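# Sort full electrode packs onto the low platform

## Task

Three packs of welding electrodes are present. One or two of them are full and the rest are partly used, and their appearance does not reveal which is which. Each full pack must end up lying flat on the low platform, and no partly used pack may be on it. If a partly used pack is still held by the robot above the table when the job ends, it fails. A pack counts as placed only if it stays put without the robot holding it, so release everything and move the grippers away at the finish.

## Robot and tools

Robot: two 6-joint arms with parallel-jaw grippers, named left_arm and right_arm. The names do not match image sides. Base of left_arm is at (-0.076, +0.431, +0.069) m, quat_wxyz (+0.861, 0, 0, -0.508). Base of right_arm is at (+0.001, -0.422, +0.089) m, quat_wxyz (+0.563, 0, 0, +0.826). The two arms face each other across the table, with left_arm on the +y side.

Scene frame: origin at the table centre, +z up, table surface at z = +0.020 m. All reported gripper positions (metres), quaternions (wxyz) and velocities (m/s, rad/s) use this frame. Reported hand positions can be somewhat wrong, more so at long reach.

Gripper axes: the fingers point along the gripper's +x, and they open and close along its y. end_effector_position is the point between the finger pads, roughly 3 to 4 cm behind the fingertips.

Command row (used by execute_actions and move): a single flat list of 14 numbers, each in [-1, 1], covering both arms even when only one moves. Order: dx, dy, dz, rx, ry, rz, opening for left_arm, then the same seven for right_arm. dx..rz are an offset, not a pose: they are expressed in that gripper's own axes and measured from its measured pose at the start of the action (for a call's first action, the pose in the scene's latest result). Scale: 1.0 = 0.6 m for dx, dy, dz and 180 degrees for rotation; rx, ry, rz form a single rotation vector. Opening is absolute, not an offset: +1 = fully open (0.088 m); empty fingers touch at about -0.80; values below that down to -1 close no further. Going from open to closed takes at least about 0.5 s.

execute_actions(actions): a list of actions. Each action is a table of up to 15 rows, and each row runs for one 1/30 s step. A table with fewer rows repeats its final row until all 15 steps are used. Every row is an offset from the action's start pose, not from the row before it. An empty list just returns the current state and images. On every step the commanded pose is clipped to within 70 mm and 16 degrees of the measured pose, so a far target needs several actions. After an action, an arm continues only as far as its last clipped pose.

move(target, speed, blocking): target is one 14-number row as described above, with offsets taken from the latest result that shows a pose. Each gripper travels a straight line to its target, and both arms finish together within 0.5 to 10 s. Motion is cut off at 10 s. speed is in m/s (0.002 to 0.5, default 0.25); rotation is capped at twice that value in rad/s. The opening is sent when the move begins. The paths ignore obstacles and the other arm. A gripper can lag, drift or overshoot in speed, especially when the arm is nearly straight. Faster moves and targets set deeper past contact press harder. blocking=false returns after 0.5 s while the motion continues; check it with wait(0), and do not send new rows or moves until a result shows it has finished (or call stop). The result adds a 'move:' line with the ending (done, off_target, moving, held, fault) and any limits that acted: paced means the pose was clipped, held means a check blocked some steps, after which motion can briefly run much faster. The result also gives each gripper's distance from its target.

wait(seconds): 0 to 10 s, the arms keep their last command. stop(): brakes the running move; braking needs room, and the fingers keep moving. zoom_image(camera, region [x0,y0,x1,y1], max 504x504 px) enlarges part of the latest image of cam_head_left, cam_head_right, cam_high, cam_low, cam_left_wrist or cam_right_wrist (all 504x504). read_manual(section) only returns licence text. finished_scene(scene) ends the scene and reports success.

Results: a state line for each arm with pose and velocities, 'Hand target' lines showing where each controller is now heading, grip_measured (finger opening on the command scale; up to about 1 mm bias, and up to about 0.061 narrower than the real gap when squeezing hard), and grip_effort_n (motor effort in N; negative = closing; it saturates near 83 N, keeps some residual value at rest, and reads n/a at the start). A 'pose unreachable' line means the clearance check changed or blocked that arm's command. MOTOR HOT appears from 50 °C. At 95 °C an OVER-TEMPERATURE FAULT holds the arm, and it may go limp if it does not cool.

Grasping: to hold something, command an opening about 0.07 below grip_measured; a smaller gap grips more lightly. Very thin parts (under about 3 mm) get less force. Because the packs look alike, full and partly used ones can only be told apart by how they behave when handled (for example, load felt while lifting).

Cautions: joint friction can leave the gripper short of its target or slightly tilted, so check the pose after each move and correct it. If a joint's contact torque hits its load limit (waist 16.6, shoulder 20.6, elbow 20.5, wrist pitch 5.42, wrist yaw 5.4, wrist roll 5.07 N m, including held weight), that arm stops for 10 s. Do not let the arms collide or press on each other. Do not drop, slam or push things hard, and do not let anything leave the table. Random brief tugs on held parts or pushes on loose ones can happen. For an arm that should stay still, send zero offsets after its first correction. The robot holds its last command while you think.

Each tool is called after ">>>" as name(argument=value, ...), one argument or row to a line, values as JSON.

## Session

>>> execute_actions(
  actions=[],
)

Scene clock: 0.00 s.
left_arm: end_effector_position=(+0.3243, +0.4957, +0.1346) grip_measured=+1.000 grip_effort_n=n/a end_effector_quat_wxyz=(+0.719, -0.210, +0.635, +0.187) end_effector_velocity=(-0.003, +0.002, +0.000) end_effector_angular_velocity=(+0.021, +0.011, -0.007) | right_arm: end_effector_position=(+0.1439, +0.0081, +0.1909) grip_measured=+0.982 grip_effort_n=n/a end_effector_quat_wxyz=(+0.507, -0.499, +0.260, +0.653) end_effector_velocity=(-0.003, -0.001, +0.000) end_effector_angular_velocity=(+0.000, +0.019, +0.013)
Joint positions: left_arm=[ 1.233  2.016  1.537 -0.97   0.017 -0.405  0.088] | right_arm=[-0.739  1.963  1.542 -0.755 -0.132 -0.734  0.087]
Joint velocities: left_arm=[-0.002 -0.002 -0.002 -0.007 -0.022  0.007  0.   ] | right_arm=[-0.002 -0.002 -0.002 -0.007 -0.022 -0.007 -0.   ]
Motor temperatures (°C, as the motors report them): left_arm=[28 27 30 28 27 29] | right_arm=[27 39 35 27 28 29]
Heat: left arm: hottest elbow 30 °C (+0.0 °C/min); right arm: hottest shoulder 39 °C (+0.0 °C/min).
Hand target (left_arm): +0.324, +0.496, +0.135; +0.719, -0.210, +0.635, +0.187
Hand target (right_arm): +0.144, +0.008, +0.191; +0.507, -0.499, +0.260, +0.653

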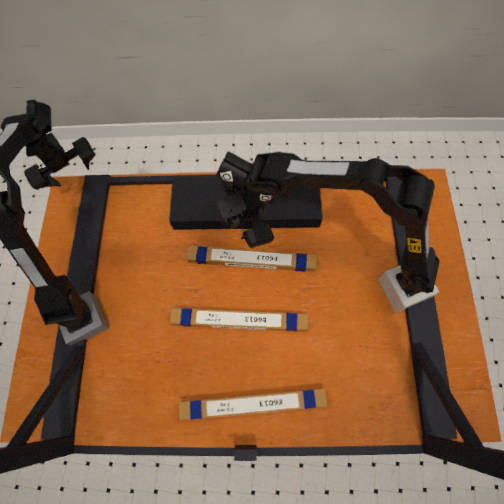

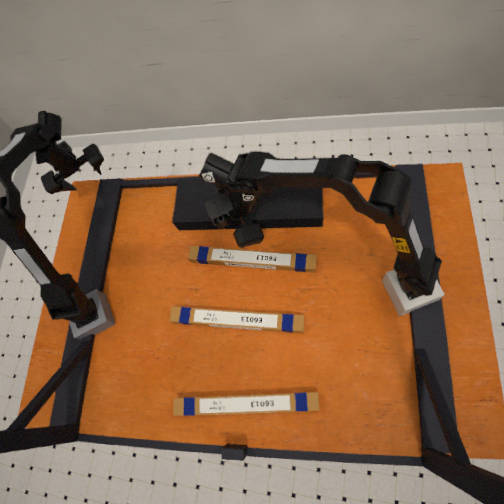

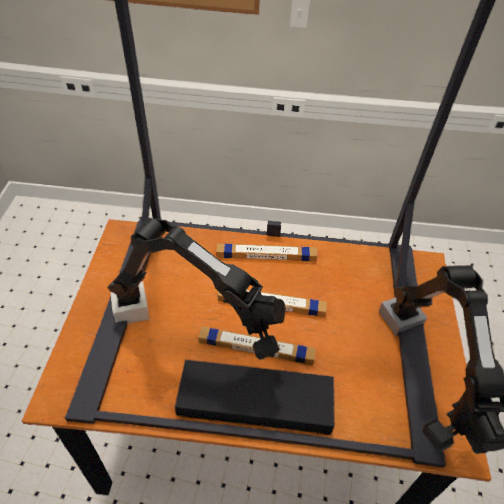

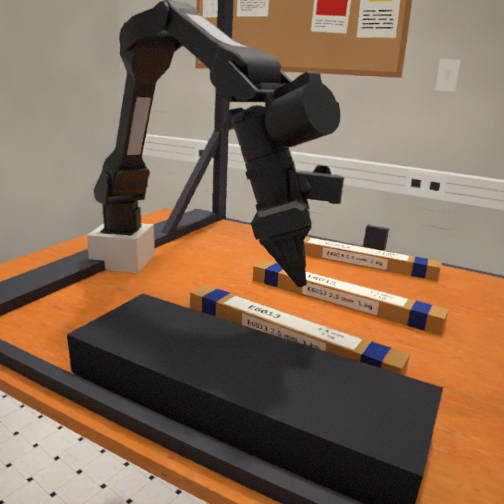

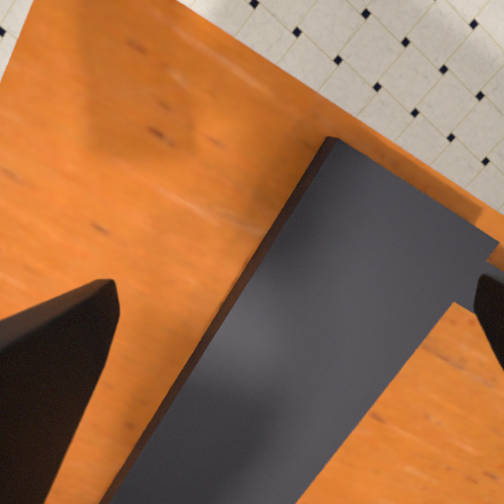

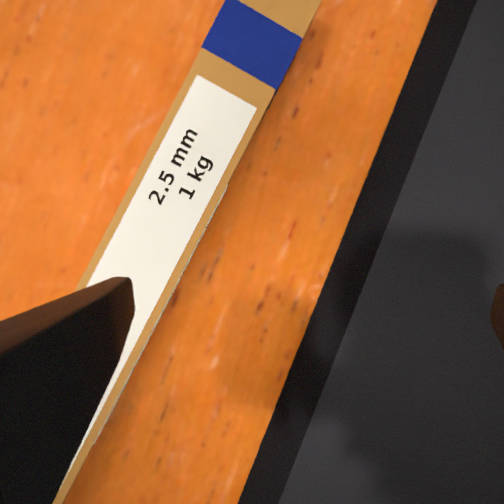

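>>> move(
  target=[0,0,0,0,0,0,1, 0.0435,0.0795,-0.037,0.149,0.129,0.03,1],
  speed=0.2,
)

Scene clock: 15.07 s.
left_arm: end_effector_position=(+0.3243, +0.4957, +0.1346) grip_measured=+1.000 grip_effort_n=0.2 end_effector_quat_wxyz=(+0.719, -0.210, +0.635, +0.187) end_effector_velocity=(-0.002, -0.000, +0.000) end_effector_angular_velocity=(+0.005, +0.008, +0.006) | right_arm: end_effector_position=(+0.1093, -0.0197, +0.1547) grip_measured=+0.982 grip_effort_n=2.1 end_effector_quat_wxyz=(+0.516, -0.477, +0.518, +0.488) end_effector_velocity=(+0.001, +0.003, +0.005) end_effector_angular_velocity=(+0.014, +0.004, +0.005)
Joint positions: left_arm=[ 1.233  2.016  1.537 -0.97   0.017 -0.405  0.088] | right_arm=[-0.642  2.156  1.758 -1.167 -0.013 -0.198  0.087]
Joint velocities: left_arm=[-0.002 -0.002 -0.002 -0.007 -0.007 -0.007  0.   ] | right_arm=[-0.002 -0.002  0.017 -0.007 -0.007 -0.007 -0.   ]
Motor temperatures (°C, as the motors report them): left_arm=[28 32 31 28 27 29] | right_arm=[27 44 37 28 28 29]
Heat: left arm: hottest shoulder 32 °C (+8.0 °C/min); right arm: hottest shoulder 44 °C (+19.9 °C/min).
Hand target (left_arm): +0.324, +0.496, +0.135; +0.719, -0.210, +0.635, +0.187
Hand target (right_arm): +0.109, -0.017, +0.151; +0.516, -0.478, +0.520, +0.485
Off the commanded pose (left_arm): 0.000 m, 0 deg.
Off the commanded pose (right_arm): 0.005 m, 1 deg.
move: done

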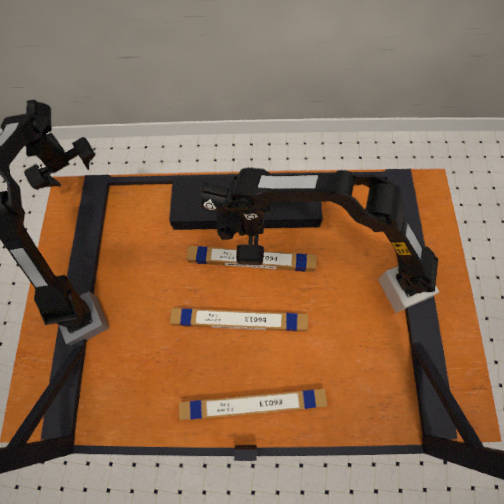

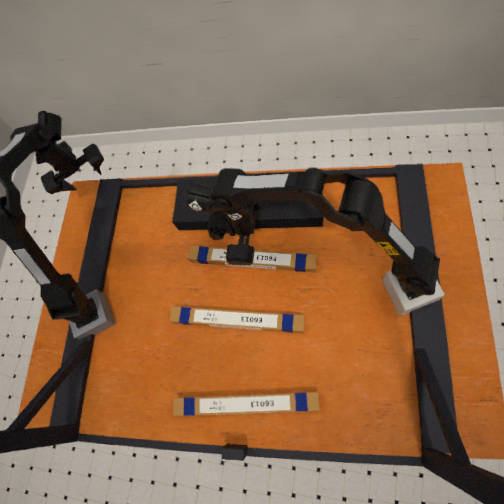

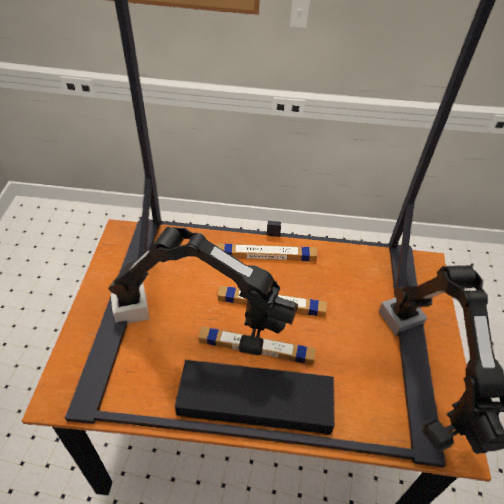

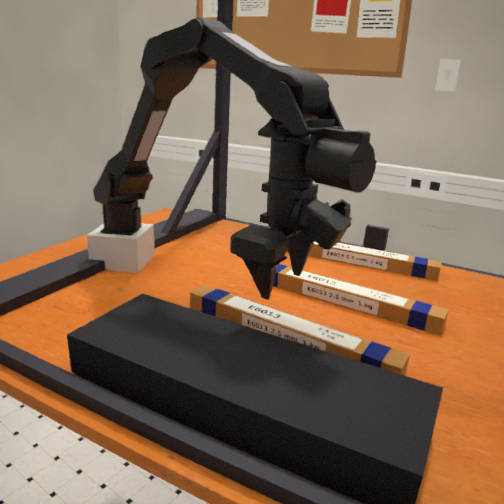

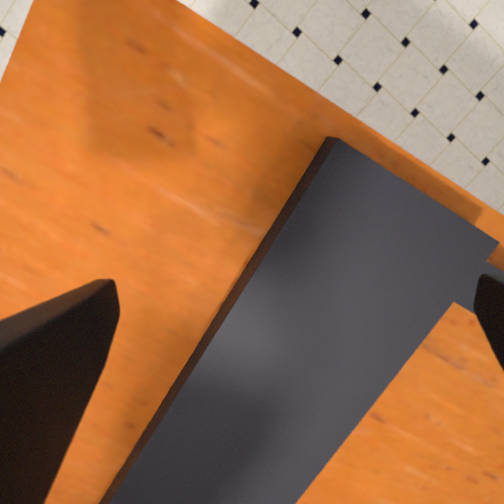

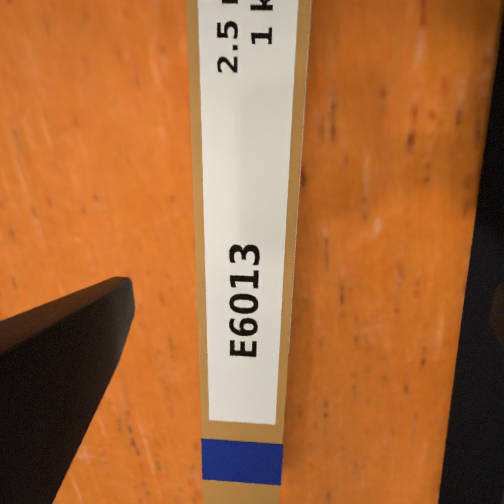

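>>> move(
  target=[0,0,0,0,0,0,1, 0.167,0.03,0.015,0,0,0,1],
  speed=0.1,
)

Scene clock: 22.00 s.
left_arm: end_effector_position=(+0.3243, +0.4957, +0.1346) grip_measured=+1.000 grip_effort_n=0.2 end_effector_quat_wxyz=(+0.719, -0.210, +0.635, +0.187) end_effector_velocity=(-0.003, -0.002, -0.001) end_effector_angular_velocity=(+0.004, +0.013, +0.001) | right_arm: end_effector_position=(+0.0928, -0.0027, +0.0645) grip_measured=+0.982 grip_effort_n=1.6 end_effector_quat_wxyz=(+0.523, -0.473, +0.509, +0.494) end_effector_velocity=(+0.000, +0.001, +0.000) end_effector_angular_velocity=(+0.009, +0.005, +0.005)
Joint positions: left_arm=[ 1.233  2.016  1.537 -0.97   0.017 -0.405  0.088] | right_arm=[-0.594  2.29   1.605 -0.853 -0.013 -0.154  0.087]
Joint velocities: left_arm=[-0.007 -0.002 -0.007 -0.007 -0.007 -0.007  0.   ] | right_arm=[-0.002 -0.002 -0.002  0.007 -0.007 -0.007 -0.   ]
Motor temperatures (°C, as the motors report them): left_arm=[28 34 32 28 27 29] | right_arm=[27 45 37 28 28 29]
Heat: left arm: hottest shoulder 34 °C (+10.9 °C/min); right arm: hottest shoulder 45 °C (+16.4 °C/min).
Hand target (left_arm): +0.324, +0.496, +0.135; +0.719, -0.210, +0.635, +0.187
Hand target (right_arm): +0.091, -0.008, +0.055; +0.516, -0.478, +0.518, +0.487
Off the commanded pose (left_arm): 0.000 m, 0 deg.
Off the commanded pose (right_arm): 0.011 m, 2 deg.
move: off_target (right_arm)

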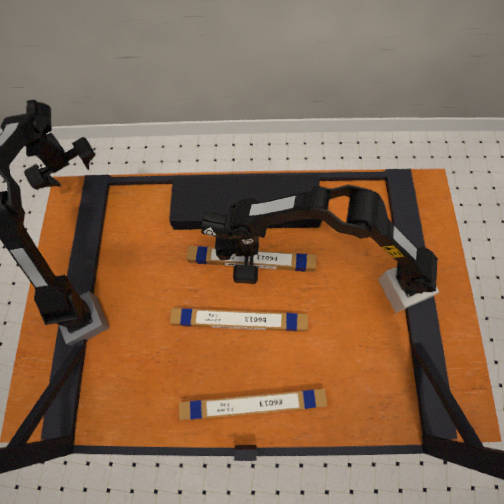

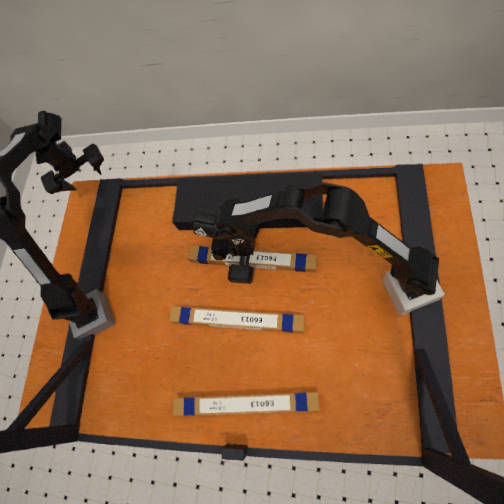

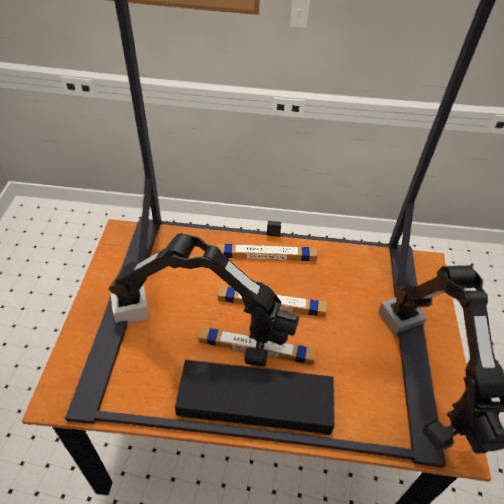

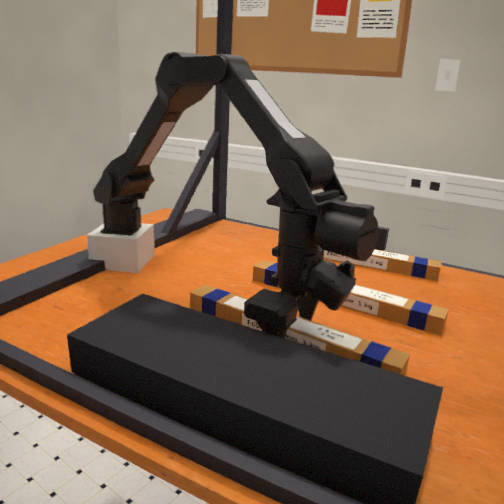

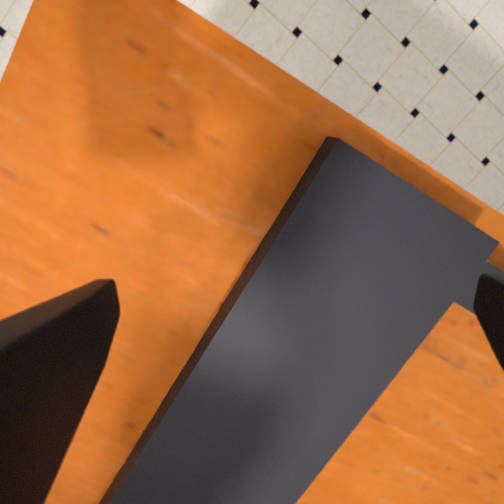

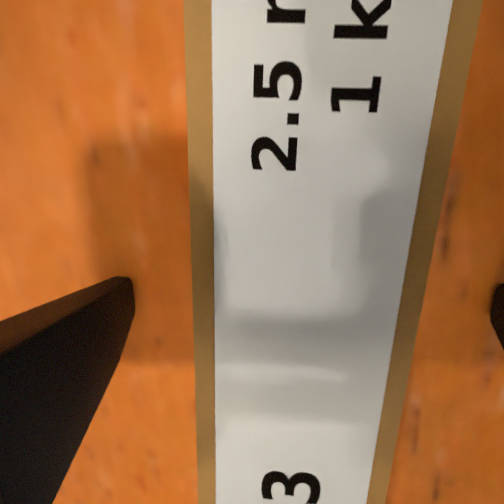

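r≈0.43. Grasp and lift.

>>> move(
  target=[0,0,0,0,0,0,1, 0,0,0,0,0,0,-0.14],
)

>>> move(
  target=[0,0,0,0,0,0,1, -0.1,0,0,0,0,0,-0.14],
  speed=0.05,
)

Scene clock: 26.63 s.
left_arm: end_effector_position=(+0.3243, +0.4957, +0.1346) grip_measured=+1.000 grip_effort_n=0.2 end_effector_quat_wxyz=(+0.719, -0.210, +0.635, +0.187) end_effector_velocity=(-0.003, +0.002, -0.002) end_effector_angular_velocity=(+0.019, +0.016, +0.007) | right_arm: end_effector_position=(+0.0920, -0.0025, +0.0645) grip_measured=-0.058 grip_effort_n=-83.5 end_effector_quat_wxyz=(+0.522, -0.473, +0.509, +0.495) end_effector_velocity=(-0.002, -0.007, -0.003) end_effector_angular_velocity=(-0.029, +0.014, -0.010)
Joint positions: left_arm=[ 1.233  2.016  1.537 -0.97   0.017 -0.405  0.088] | right_arm=[-0.593  2.29   1.605 -0.853 -0.016 -0.154  0.036]
Joint velocities: left_arm=[-0.002  0.002 -0.002 -0.007 -0.022 -0.007  0.   ] | right_arm=[-0.002  0.002 -0.007 -0.022 -0.007  0.007 -0.   ]
Motor temperatures (°C, as the motors report them): left_arm=[28 36 32 28 27 29] | right_arm=[27 45 37 28 28 29]
Heat: left arm: hottest shoulder 36 °C (+13.5 °C/min); right arm: hottest shoulder 45 °C (+13.5 °C/min).
Hand target (left_arm): +0.324, +0.496, +0.135; +0.719, -0.210, +0.635, +0.187
Hand target (right_arm): +0.093, -0.003, +0.065; +0.523, -0.473, +0.509, +0.494
Off the commanded pose (left_arm): 0.000 m, 0 deg.
Off the commanded pose (right_arm): 0.001 m, 0 deg.
move: done

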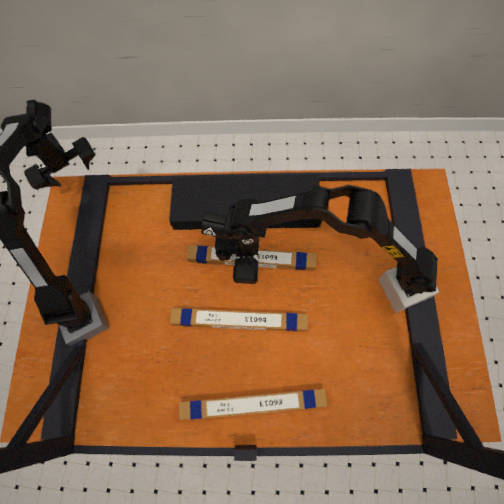

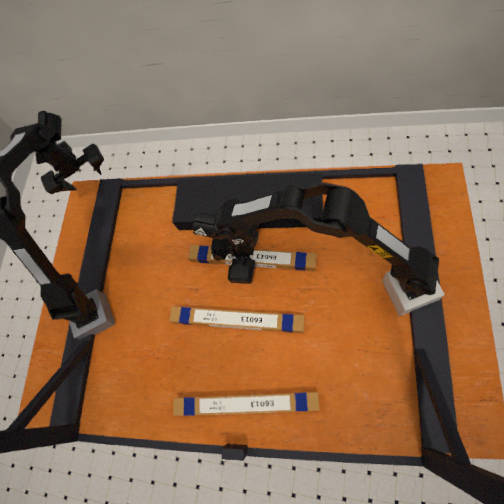

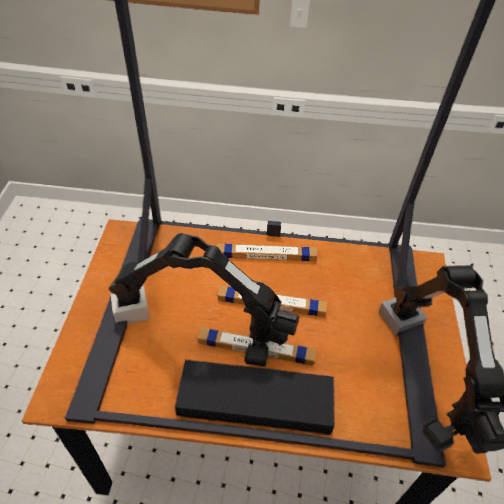

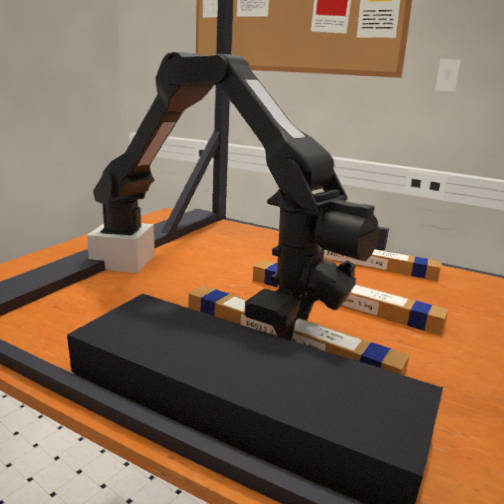

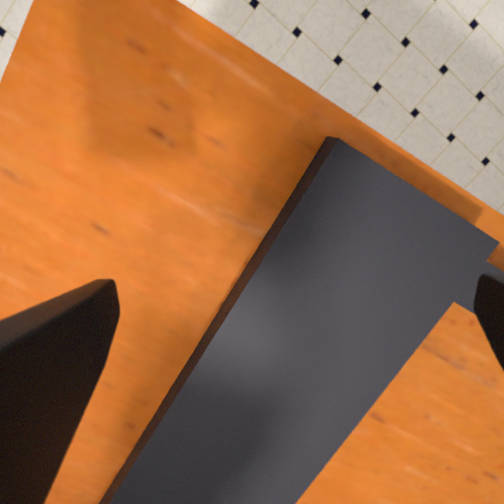

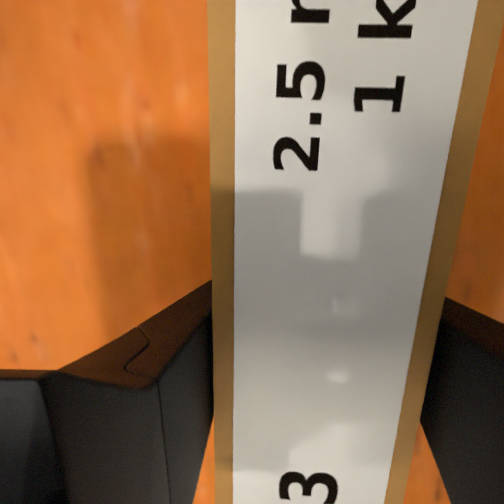

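Scene clock: 28.20 s.
left_arm: end_effector_position=(+0.3243, +0.4957, +0.1346) grip_measured=+1.000 grip_effort_n=-0.2 end_effector_quat_wxyz=(+0.719, -0.210, +0.635, +0.187) end_effector_velocity=(-0.002, -0.000, +0.002) end_effector_angular_velocity=(+0.006, +0.004, +0.006) | right_arm: end_effector_position=(+0.0896, -0.0130, +0.1077) grip_measured=-0.058 grip_effort_n=-83.5 end_effector_quat_wxyz=(+0.508, -0.482, +0.523, +0.485) end_effector_velocity=(-0.002, -0.007, -0.001) end_effector_angular_velocity=(-0.025, +0.013, -0.010)
Joint positions: left_arm=[ 1.233  2.016  1.537 -0.97   0.017 -0.405  0.088] | right_arm=[-0.593  2.225  1.679 -1.039 -0.016 -0.154  0.036]
Joint velocities: left_arm=[-0.002 -0.007 -0.002 -0.007 -0.007 -0.007  0.   ] | right_arm=[-0.002 -0.002 -0.007 -0.022 -0.007  0.007 -0.   ]
Motor temperatures (°C, as the motors report them): left_arm=[28 36 32 28 27 29] | right_arm=[27 47 37 28 28 29]
Heat: left arm: hottest shoulder 36 °C (+12.8 °C/min); right arm: hottest shoulder 47 °C (+17.0 °C/min).
Hand target (left_arm): +0.324, +0.496, +0.135; +0.719, -0.210, +0.635, +0.187
Hand target (right_arm): +0.093, -0.005, +0.124; +0.522, -0.473, +0.509, +0.495
Off the commanded pose (left_arm): 0.000 m, 0 deg.
Off the commanded pose (right_arm): 0.019 m, 3 deg.
move: off_target (right_arm)

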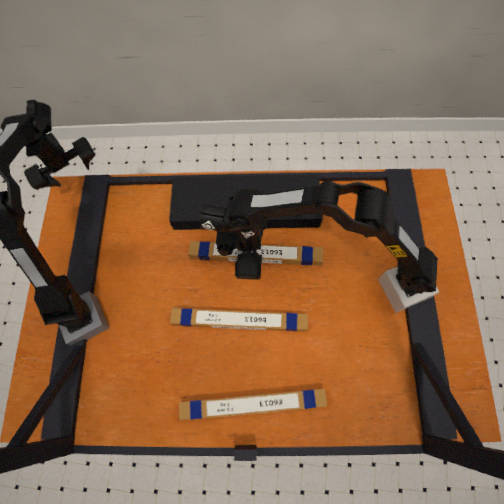

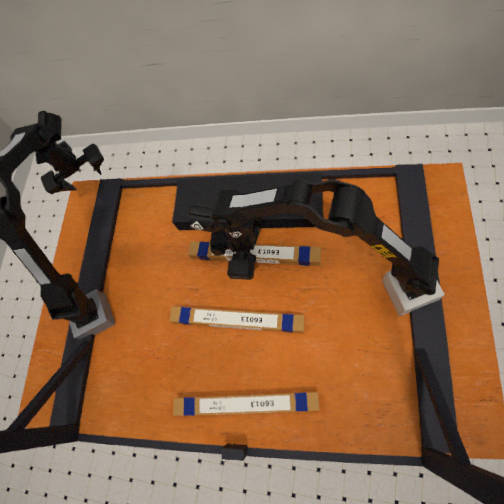

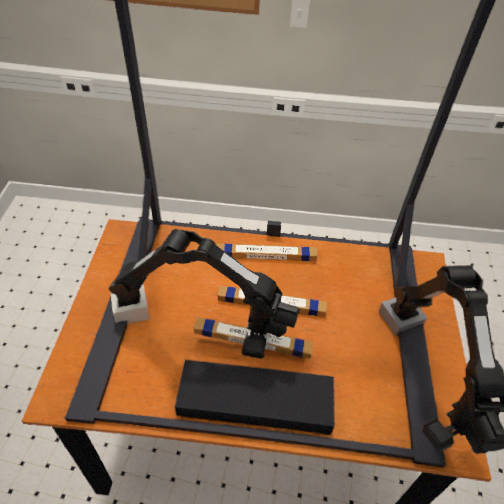

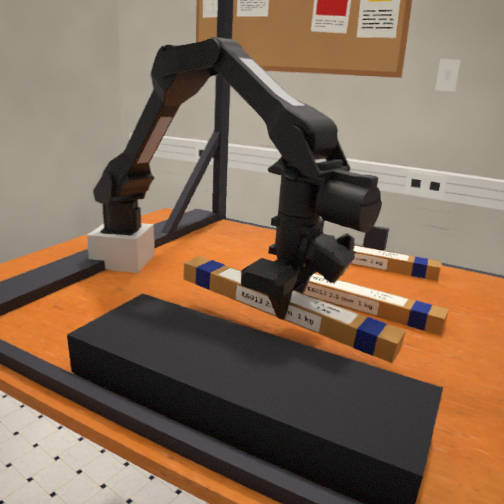

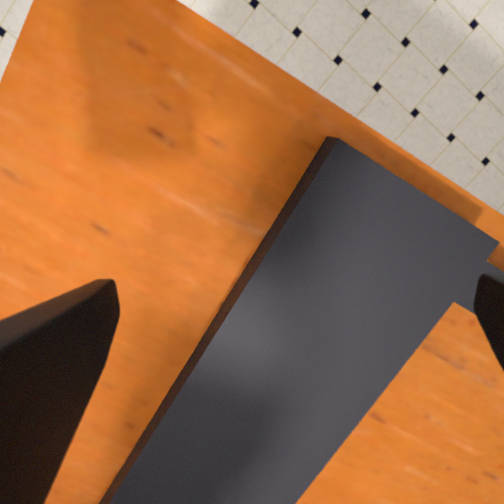

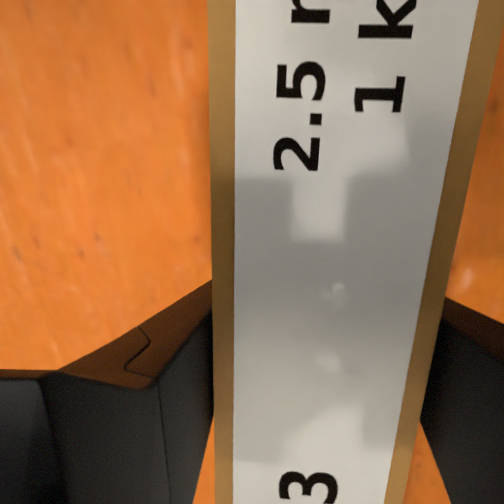

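Partly used. Put down.

>>> move(
  target=[0,0,0,0,0,0,1, 0.072,0,0.012,0,-0.015,0,-0.14],
  speed=0.04,
)

Scene clock: 33.27 s.
left_arm: end_effector_position=(+0.3243, +0.4957, +0.1346) grip_measured=+1.000 grip_effort_n=0.2 end_effector_quat_wxyz=(+0.719, -0.210, +0.635, +0.187) end_effector_velocity=(-0.002, -0.000, +0.002) end_effector_angular_velocity=(+0.008, +0.004, -0.009) | right_arm: end_effector_position=(+0.0910, -0.0039, +0.0679) grip_measured=-0.058 grip_effort_n=-83.5 end_effector_quat_wxyz=(+0.524, -0.470, +0.507, +0.498) end_effector_velocity=(-0.002, +0.002, +0.001) end_effector_angular_velocity=(+0.012, +0.020, +0.006)
Joint positions: left_arm=[ 1.233  2.016  1.537 -0.97   0.017 -0.405  0.088] | right_arm=[-0.593  2.272  1.588 -0.845 -0.02  -0.154  0.036]
Joint velocities: left_arm=[-0.002 -0.007 -0.002 -0.007 -0.007  0.007  0.   ] | right_arm=[-0.002 -0.002 -0.002  0.007 -0.022 -0.007 -0.   ]
Motor temperatures (°C, as the motors report them): left_arm=[28 37 32 28 27 29] | right_arm=[27 49 38 28 28 29]
Heat: left arm: hottest shoulder 37 °C (+12.6 °C/min); right arm: hottest shoulder 49 °C (+18.0 °C/min).
Hand target (left_arm): +0.324, +0.496, +0.135; +0.719, -0.210, +0.635, +0.187
Hand target (right_arm): +0.089, -0.006, +0.065; +0.521, -0.470, +0.511, +0.497
Off the commanded pose (left_arm): 0.000 m, 0 deg.
Off the commanded pose (right_arm): 0.004 m, 1 deg.
move: done

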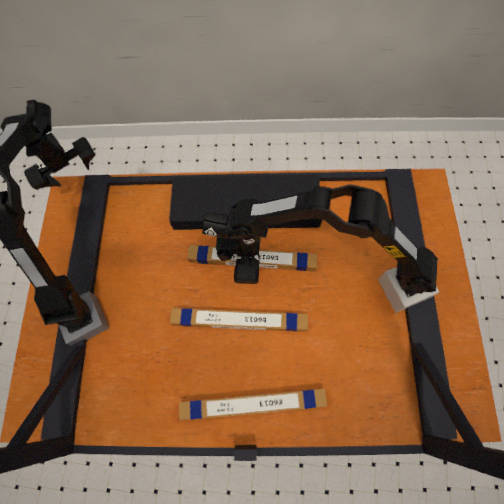

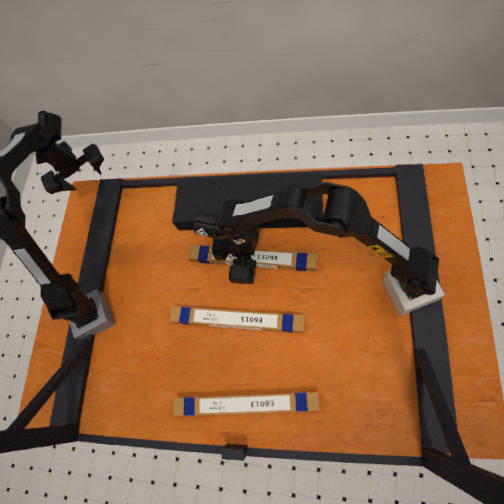

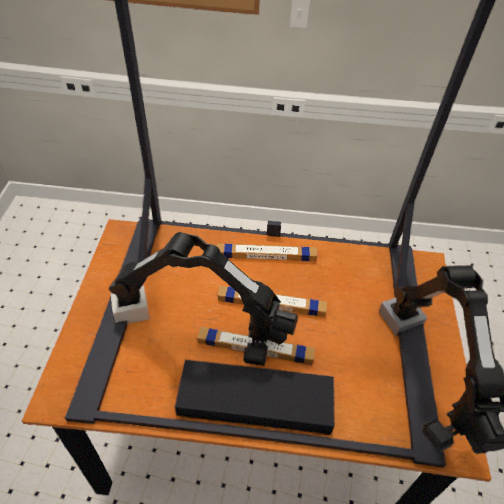

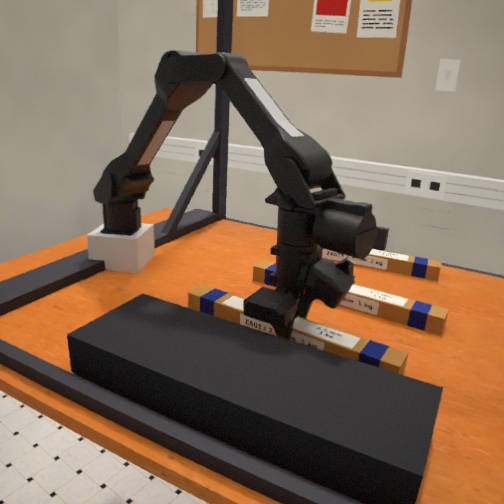

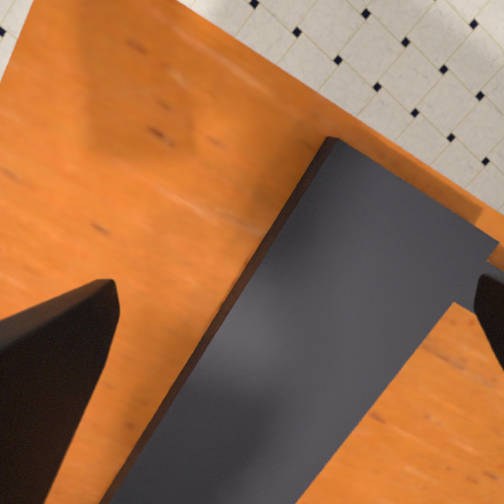

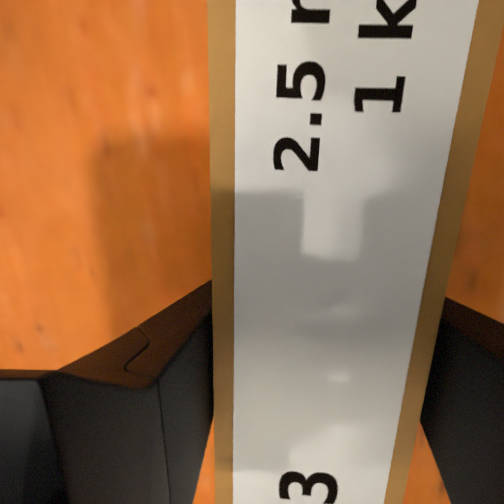

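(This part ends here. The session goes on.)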